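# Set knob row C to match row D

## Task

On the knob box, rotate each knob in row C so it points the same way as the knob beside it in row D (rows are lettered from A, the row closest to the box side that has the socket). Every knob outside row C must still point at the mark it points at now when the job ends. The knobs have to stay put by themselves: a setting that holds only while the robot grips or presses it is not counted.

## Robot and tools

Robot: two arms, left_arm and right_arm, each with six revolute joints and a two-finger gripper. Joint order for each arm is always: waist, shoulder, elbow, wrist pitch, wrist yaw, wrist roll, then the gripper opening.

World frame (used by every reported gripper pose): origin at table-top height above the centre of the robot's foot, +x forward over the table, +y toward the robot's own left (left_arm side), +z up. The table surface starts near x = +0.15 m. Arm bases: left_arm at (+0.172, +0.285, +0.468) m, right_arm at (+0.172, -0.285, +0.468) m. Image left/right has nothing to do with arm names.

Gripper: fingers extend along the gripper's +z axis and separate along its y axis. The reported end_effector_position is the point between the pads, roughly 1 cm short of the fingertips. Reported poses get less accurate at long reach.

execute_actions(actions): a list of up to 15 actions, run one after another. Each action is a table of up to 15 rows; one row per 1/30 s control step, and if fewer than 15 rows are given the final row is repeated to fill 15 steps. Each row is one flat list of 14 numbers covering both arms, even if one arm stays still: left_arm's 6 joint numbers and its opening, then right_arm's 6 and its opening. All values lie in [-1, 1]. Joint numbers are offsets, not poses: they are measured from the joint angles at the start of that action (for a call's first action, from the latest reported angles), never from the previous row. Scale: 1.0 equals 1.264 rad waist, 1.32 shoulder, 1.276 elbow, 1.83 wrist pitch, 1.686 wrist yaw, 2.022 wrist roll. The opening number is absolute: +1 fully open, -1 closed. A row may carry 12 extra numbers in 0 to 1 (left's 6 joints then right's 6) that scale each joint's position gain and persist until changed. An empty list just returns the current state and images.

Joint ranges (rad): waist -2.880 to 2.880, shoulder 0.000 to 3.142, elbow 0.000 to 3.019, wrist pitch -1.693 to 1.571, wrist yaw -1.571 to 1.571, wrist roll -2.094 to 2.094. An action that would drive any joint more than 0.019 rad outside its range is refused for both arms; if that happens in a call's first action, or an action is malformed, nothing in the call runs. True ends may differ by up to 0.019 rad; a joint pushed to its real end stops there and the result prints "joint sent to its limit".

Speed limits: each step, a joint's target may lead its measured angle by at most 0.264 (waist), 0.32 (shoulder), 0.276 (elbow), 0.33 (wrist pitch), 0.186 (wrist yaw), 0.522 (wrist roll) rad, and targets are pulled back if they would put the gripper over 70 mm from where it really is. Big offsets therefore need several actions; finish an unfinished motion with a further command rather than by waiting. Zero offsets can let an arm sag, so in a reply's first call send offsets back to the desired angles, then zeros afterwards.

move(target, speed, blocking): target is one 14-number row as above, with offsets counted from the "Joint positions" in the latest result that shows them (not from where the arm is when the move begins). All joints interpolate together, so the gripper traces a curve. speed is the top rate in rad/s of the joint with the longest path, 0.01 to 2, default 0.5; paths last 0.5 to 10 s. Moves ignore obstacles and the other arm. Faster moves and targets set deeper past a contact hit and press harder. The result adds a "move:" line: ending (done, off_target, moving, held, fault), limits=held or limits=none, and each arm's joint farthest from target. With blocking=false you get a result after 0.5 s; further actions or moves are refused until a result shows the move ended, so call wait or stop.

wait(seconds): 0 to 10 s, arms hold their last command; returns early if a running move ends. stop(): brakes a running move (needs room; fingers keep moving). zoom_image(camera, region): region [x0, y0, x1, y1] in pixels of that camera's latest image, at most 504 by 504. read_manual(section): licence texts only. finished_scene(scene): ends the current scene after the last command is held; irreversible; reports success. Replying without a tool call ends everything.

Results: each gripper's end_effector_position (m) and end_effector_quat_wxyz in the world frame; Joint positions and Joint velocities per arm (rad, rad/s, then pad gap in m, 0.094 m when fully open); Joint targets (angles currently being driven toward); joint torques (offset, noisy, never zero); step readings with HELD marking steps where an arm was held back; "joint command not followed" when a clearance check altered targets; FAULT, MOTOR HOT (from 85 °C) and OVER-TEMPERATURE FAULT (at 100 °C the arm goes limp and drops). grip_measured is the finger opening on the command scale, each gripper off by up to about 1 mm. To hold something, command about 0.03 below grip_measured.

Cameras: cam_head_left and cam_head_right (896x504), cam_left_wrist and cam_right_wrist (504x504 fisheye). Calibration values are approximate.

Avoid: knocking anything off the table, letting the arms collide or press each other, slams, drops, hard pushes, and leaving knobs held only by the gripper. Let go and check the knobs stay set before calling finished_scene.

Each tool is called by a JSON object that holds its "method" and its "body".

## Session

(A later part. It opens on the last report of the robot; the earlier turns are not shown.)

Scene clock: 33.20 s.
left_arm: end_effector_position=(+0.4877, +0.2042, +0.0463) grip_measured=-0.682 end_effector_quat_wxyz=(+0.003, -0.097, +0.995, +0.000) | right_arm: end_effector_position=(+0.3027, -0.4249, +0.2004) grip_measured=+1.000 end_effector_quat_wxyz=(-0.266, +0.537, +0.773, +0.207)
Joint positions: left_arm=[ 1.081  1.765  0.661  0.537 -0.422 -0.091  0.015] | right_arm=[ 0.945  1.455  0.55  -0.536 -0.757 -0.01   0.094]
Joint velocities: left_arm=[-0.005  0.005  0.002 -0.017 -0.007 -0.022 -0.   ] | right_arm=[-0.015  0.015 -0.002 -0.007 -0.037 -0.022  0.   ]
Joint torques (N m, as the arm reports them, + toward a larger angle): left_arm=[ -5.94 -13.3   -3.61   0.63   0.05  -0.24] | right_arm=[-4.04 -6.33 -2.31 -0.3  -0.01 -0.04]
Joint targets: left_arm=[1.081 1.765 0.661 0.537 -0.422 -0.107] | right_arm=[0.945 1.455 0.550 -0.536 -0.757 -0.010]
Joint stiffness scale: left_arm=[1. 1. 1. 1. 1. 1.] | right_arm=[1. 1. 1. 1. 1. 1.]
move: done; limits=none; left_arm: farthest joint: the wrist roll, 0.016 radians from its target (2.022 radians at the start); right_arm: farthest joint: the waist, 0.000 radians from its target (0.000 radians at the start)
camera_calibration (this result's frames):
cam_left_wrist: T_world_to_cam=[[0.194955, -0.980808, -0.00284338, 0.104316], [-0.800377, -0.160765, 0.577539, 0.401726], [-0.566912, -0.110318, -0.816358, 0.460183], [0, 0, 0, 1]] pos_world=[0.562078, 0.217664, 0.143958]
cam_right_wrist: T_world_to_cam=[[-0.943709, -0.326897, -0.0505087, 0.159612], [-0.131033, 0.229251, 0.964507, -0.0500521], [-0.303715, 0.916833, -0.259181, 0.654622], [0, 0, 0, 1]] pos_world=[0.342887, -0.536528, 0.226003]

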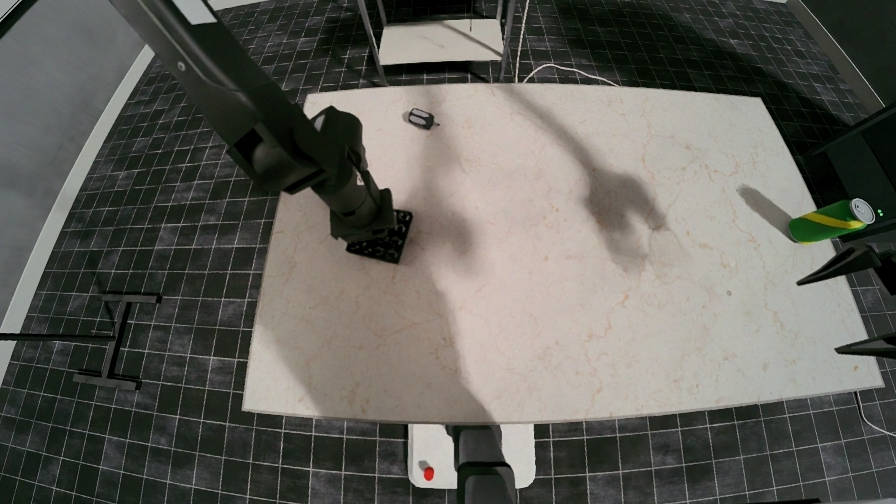

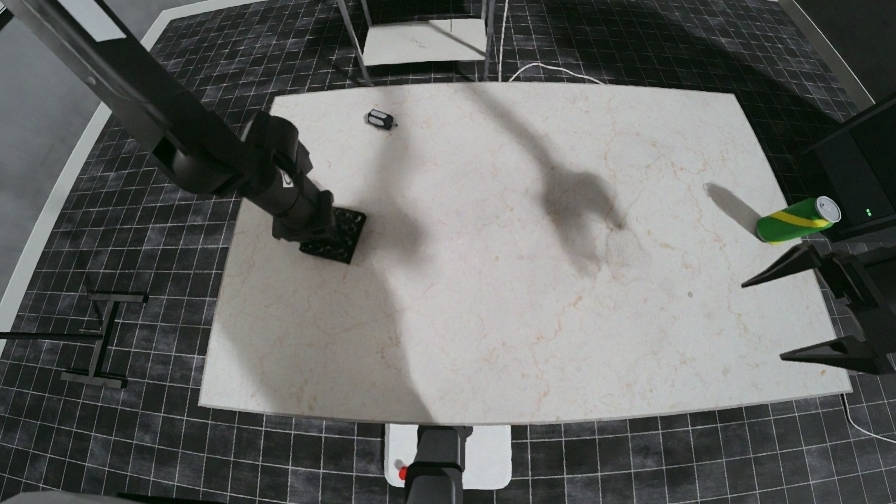

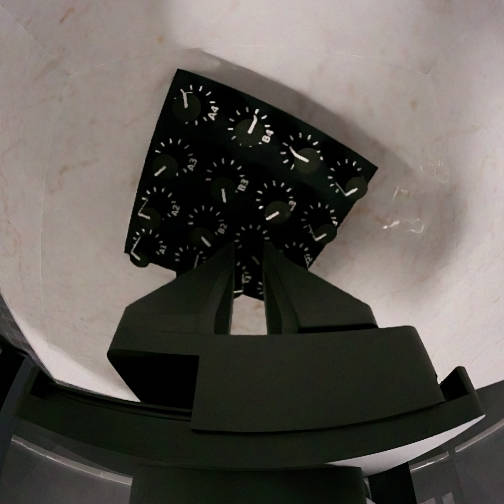

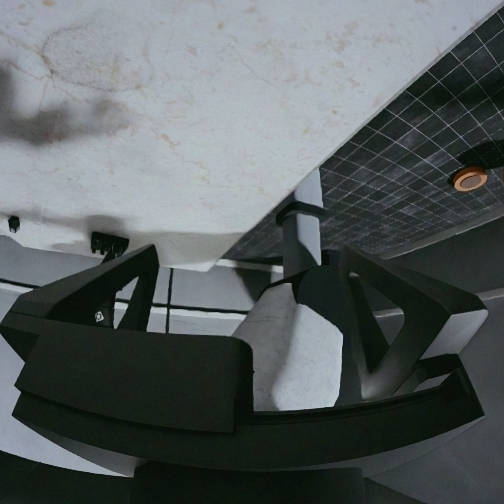

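{"method": "move", "body": {"target": [0,0,0,0,0,-0.57,-0.55,0,0,0,0,0,0,1], "speed": 1}}

{"method": "move", "body": {"target": [0.016,0.036,0.022,0.012,0.008,0,-0.55,0,0,0,0,0,0,1], "speed": 0.1}}

{"method": "move", "body": {"target": [0,0,0,0,0,0,-0.85,0,0,0,0,0,0,1]}}

Scene clock: 37.43 s.
left_arm: end_effector_position=(+0.4877, +0.2042, +0.0463) grip_measured=-0.552 end_effector_quat_wxyz=(-0.002, +0.618, -0.786, +0.001) | right_arm: end_effector_position=(+0.3027, -0.4249, +0.2004) grip_measured=+1.000 end_effector_quat_wxyz=(-0.266, +0.537, +0.773, +0.207)
Joint positions: left_arm=[ 1.081  1.765  0.661  0.537 -0.422 -1.228  0.021] | right_arm=[ 0.945  1.455  0.55  -0.536 -0.757 -0.01   0.094]
Joint velocities: left_arm=[-0.015  0.005 -0.002 -0.007 -0.037 -0.051 -0.   ] | right_arm=[-0.005 -0.005  0.027 -0.007 -0.007 -0.007  0.   ]
Joint torques (N m, as the arm reports them, + toward a larger angle): left_arm=[ -5.83 -13.27  -3.61   0.56  -0.06  -0.24] | right_arm=[-4.24 -6.46 -2.34 -0.41 -0.01 -0.02]
Joint targets: left_arm=[1.081 1.765 0.661 0.537 -0.422 -1.244] | right_arm=[0.945 1.455 0.550 -0.536 -0.757 -0.010]
Joint stiffness scale: left_arm=[1. 1. 1. 1. 1. 1.] | right_arm=[1. 1. 1. 1. 1. 1.]
move: done; limits=none; left_arm: farthest joint: the wrist roll, 0.015 radians from its target (1.152 radians at the start); right_arm: farthest joint: the waist, 0.000 radians from its target (0.000 radians at the start)
camera_calibration (this result's frames):
cam_left_wrist: T_world_to_cam=[[0.971946, -0.235195, 0.00216544, -0.42712], [-0.192803, -0.791419, 0.580071, 0.234073], [-0.134716, -0.564215, -0.814563, 0.342002], [0, 0, 0, 1]] pos_world=[0.506341, 0.277756, 0.143728]
cam_right_wrist: T_world_to_cam=[[-0.943709, -0.326897, -0.0505087, 0.159612], [-0.131033, 0.229251, 0.964507, -0.0500521], [-0.303715, 0.916833, -0.259181, 0.654622], [0, 0, 0, 1]] pos_world=[0.342887, -0.536528, 0.226003]

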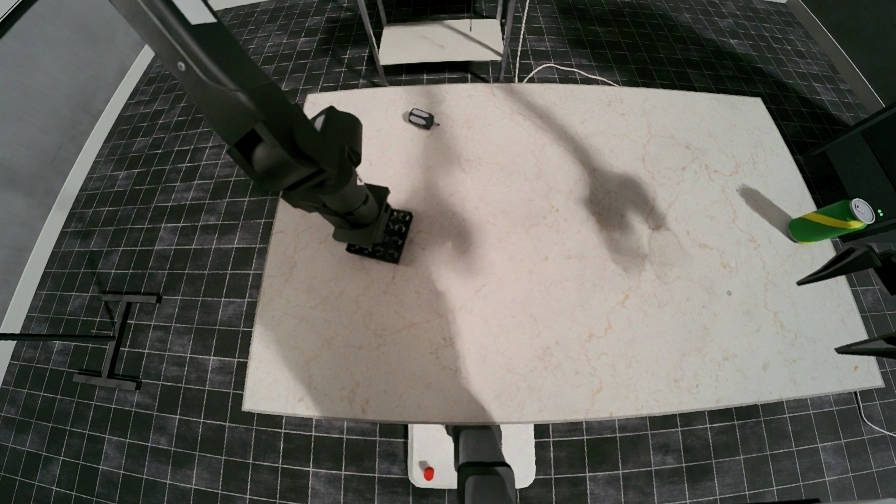

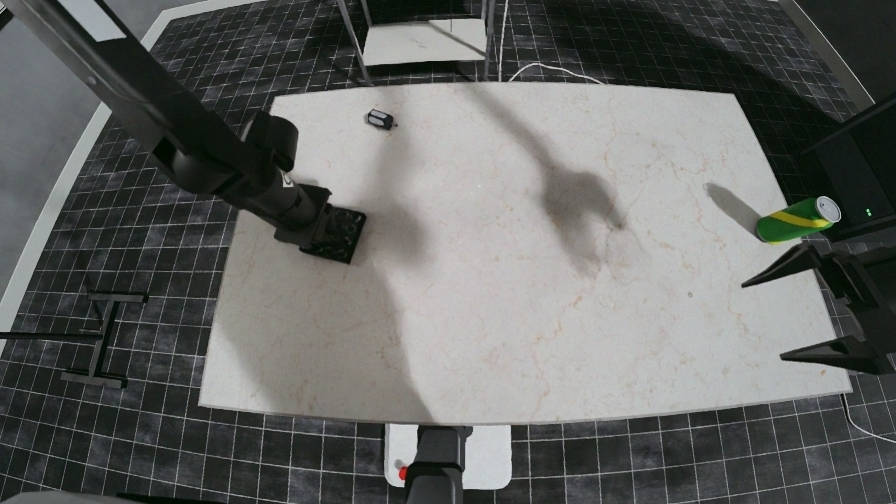

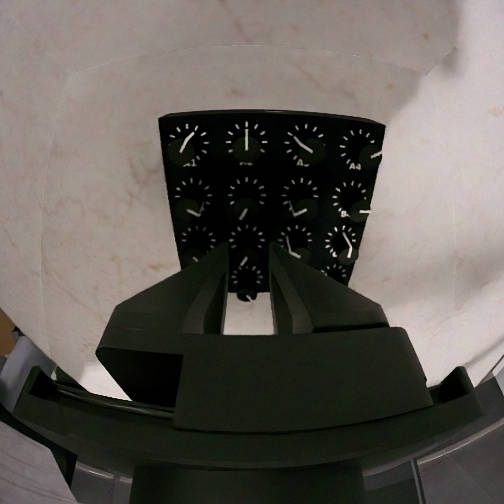

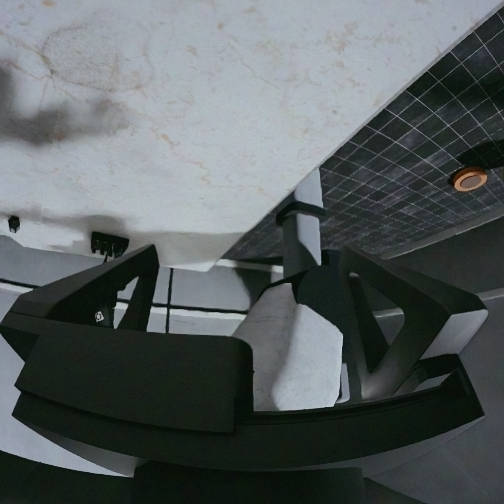

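Scene clock: 38.23 s.
left_arm: end_effector_position=(+0.4848, +0.2011, +0.0366) grip_measured=-0.552 end_effector_quat_wxyz=(+0.001, +0.618, -0.786, +0.002) | right_arm: end_effector_position=(+0.3027, -0.4249, +0.2004) grip_measured=+1.000 end_effector_quat_wxyz=(-0.266, +0.537, +0.773, +0.207)
Joint positions: left_arm=[ 1.086  1.797  0.68   0.546 -0.413 -1.228  0.021] | right_arm=[ 0.945  1.455  0.55  -0.536 -0.757 -0.01   0.094]
Joint velocities: left_arm=[-0.015 -0.015  0.007  0.022  0.051 -0.022  0.   ] | right_arm=[ 0.005 -0.005 -0.012 -0.002  0.095 -0.007  0.   ]
Joint torques (N m, as the arm reports them, + toward a larger angle): left_arm=[ -4.72 -11.77  -3.09   1.05   0.15  -0.09] | right_arm=[-4.02 -6.43 -2.27 -0.44 -0.01 -0.05]
Joint targets: left_arm=[1.101 1.812 0.689 0.559 -0.409 -1.228] | right_arm=[0.945 1.455 0.550 -0.536 -0.757 -0.010]
Joint stiffness scale: left_arm=[1. 1. 1. 1. 1. 1.] | right_arm=[1. 1. 1. 1. 1. 1.]
move: done; limits=none; left_arm: farthest joint: the waist, 0.015 radians from its target (0.021 radians at the start); right_arm: farthest joint: the waist, 0.000 radians from its target (0.000 radians at the start)
camera_calibration (this result's frames):
cam_left_wrist: T_world_to_cam=[[0.972161, -0.234313, -0.000992305, -0.42512], [-0.189471, -0.78859, 0.585001, 0.2343], [-0.137856, -0.568527, -0.811032, 0.334224], [0, 0, 0, 1]] pos_world=[0.503753, 0.275171, 0.133579]
cam_right_wrist: T_world_to_cam=[[-0.943709, -0.326897, -0.0505087, 0.159612], [-0.131033, 0.229251, 0.964507, -0.0500521], [-0.303715, 0.916833, -0.259181, 0.654622], [0, 0, 0, 1]] pos_world=[0.342887, -0.536528, 0.226003]

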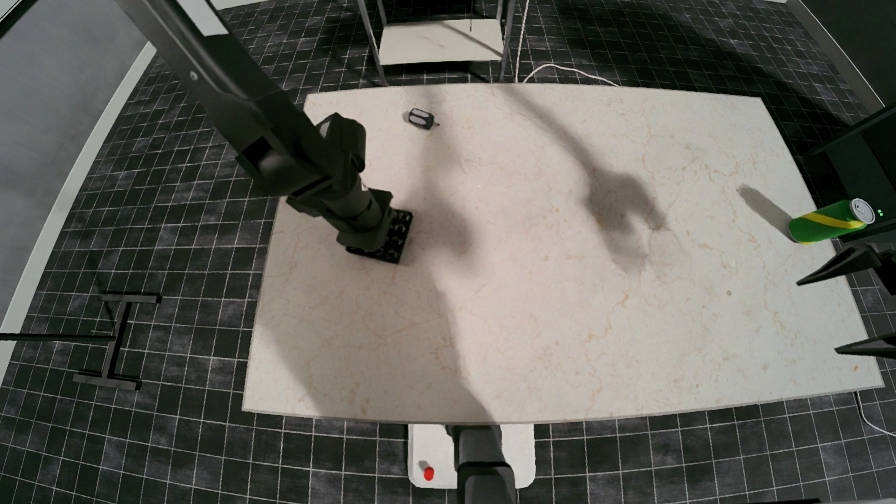

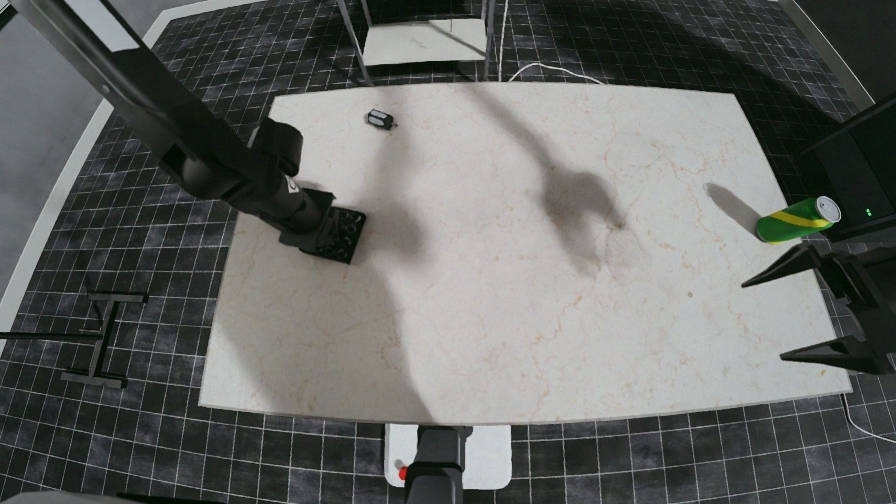

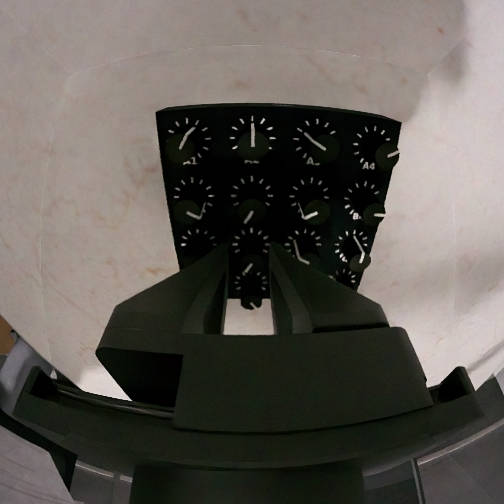

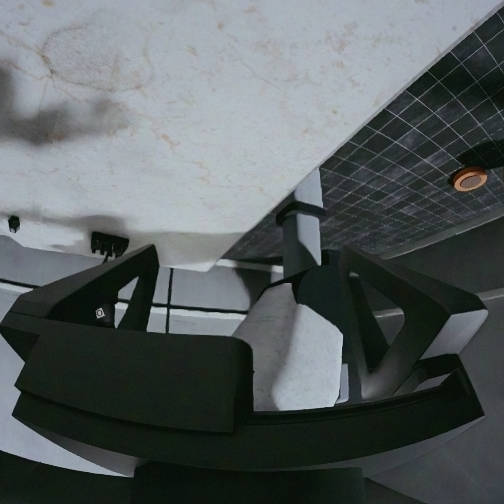

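Scene clock: 38.73 s.
left_arm: end_effector_position=(+0.4848, +0.2010, +0.0366) grip_measured=-0.797 end_effector_quat_wxyz=(+0.001, +0.618, -0.786, +0.002) | right_arm: end_effector_position=(+0.3027, -0.4249, +0.2004) grip_measured=+1.000 end_effector_quat_wxyz=(-0.266, +0.537, +0.773, +0.207)
Joint positions: left_arm=[ 1.086  1.797  0.68   0.546 -0.413 -1.228  0.01 ] | right_arm=[ 0.945  1.455  0.55  -0.536 -0.757 -0.01   0.094]
Joint velocities: left_arm=[ 0.005 -0.015  0.007 -0.002 -0.066  0.022 -0.001] | right_arm=[-0.005  0.005  0.002 -0.017 -0.037 -0.037  0.   ]
Joint torques (N m, as the arm reports them, + toward a larger angle): left_arm=[ -5.84 -13.27  -3.79   0.57  -0.05  -0.09] | right_arm=[-4.13 -6.27 -2.28 -0.36  0.   -0.04]
Joint targets: left_arm=[1.086 1.797 0.680 0.546 -0.413 -1.228] | right_arm=[0.945 1.455 0.550 -0.536 -0.757 -0.010]
Joint stiffness scale: left_arm=[1. 1. 1. 1. 1. 1.] | right_arm=[1. 1. 1. 1. 1. 1.]
move: done; limits=none; left_arm: farthest joint: the waist, 0.000 radians from its target (0.000 radians at the start); right_arm: farthest joint: the waist, 0.000 radians from its target (0.000 radians at the start)
camera_calibration (this result's frames):
cam_left_wrist: T_world_to_cam=[[0.972161, -0.234313, -0.000864722, -0.425146], [-0.189494, -0.788368, 0.585292, 0.234205], [-0.137823, -0.568834, -0.810822, 0.334227], [0, 0, 0, 1]] pos_world=[0.503756, 0.275142, 0.133552]
cam_right_wrist: T_world_to_cam=[[-0.943709, -0.326897, -0.0505087, 0.159612], [-0.131033, 0.229251, 0.964507, -0.0500521], [-0.303715, 0.916833, -0.259181, 0.654622], [0, 0, 0, 1]] pos_world=[0.342887, -0.536528, 0.226003]

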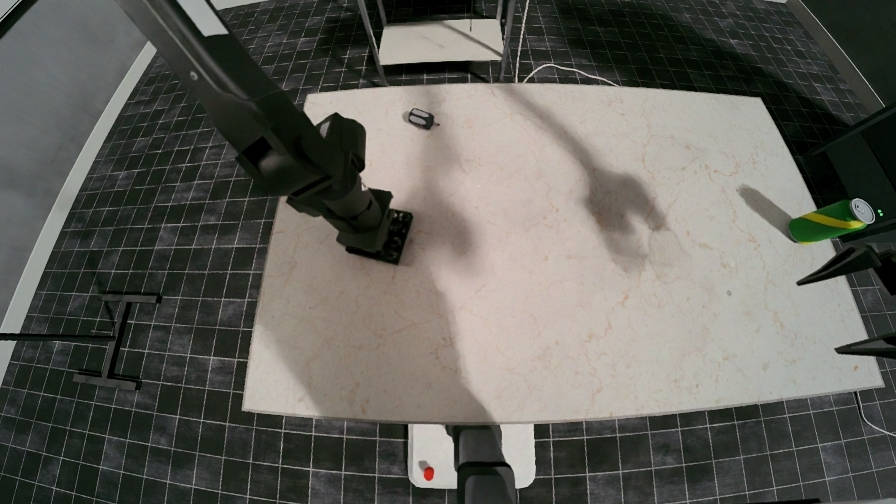

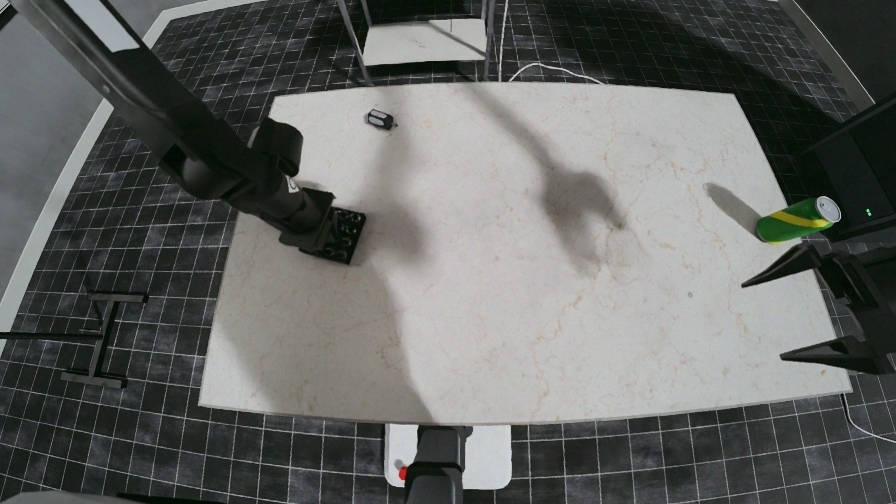

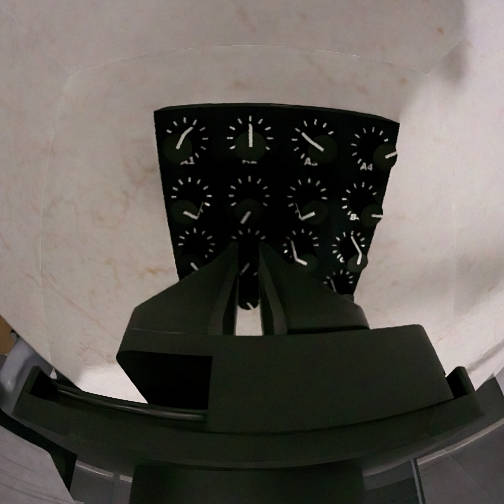

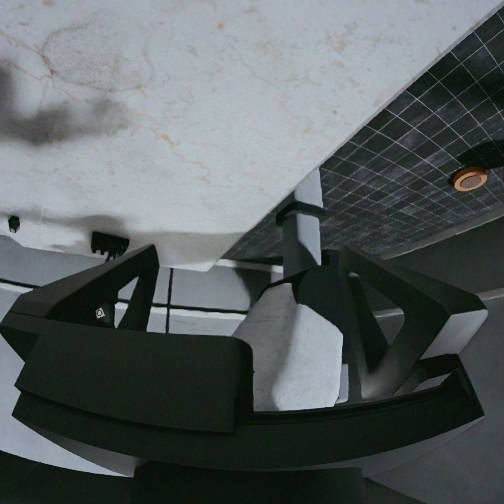

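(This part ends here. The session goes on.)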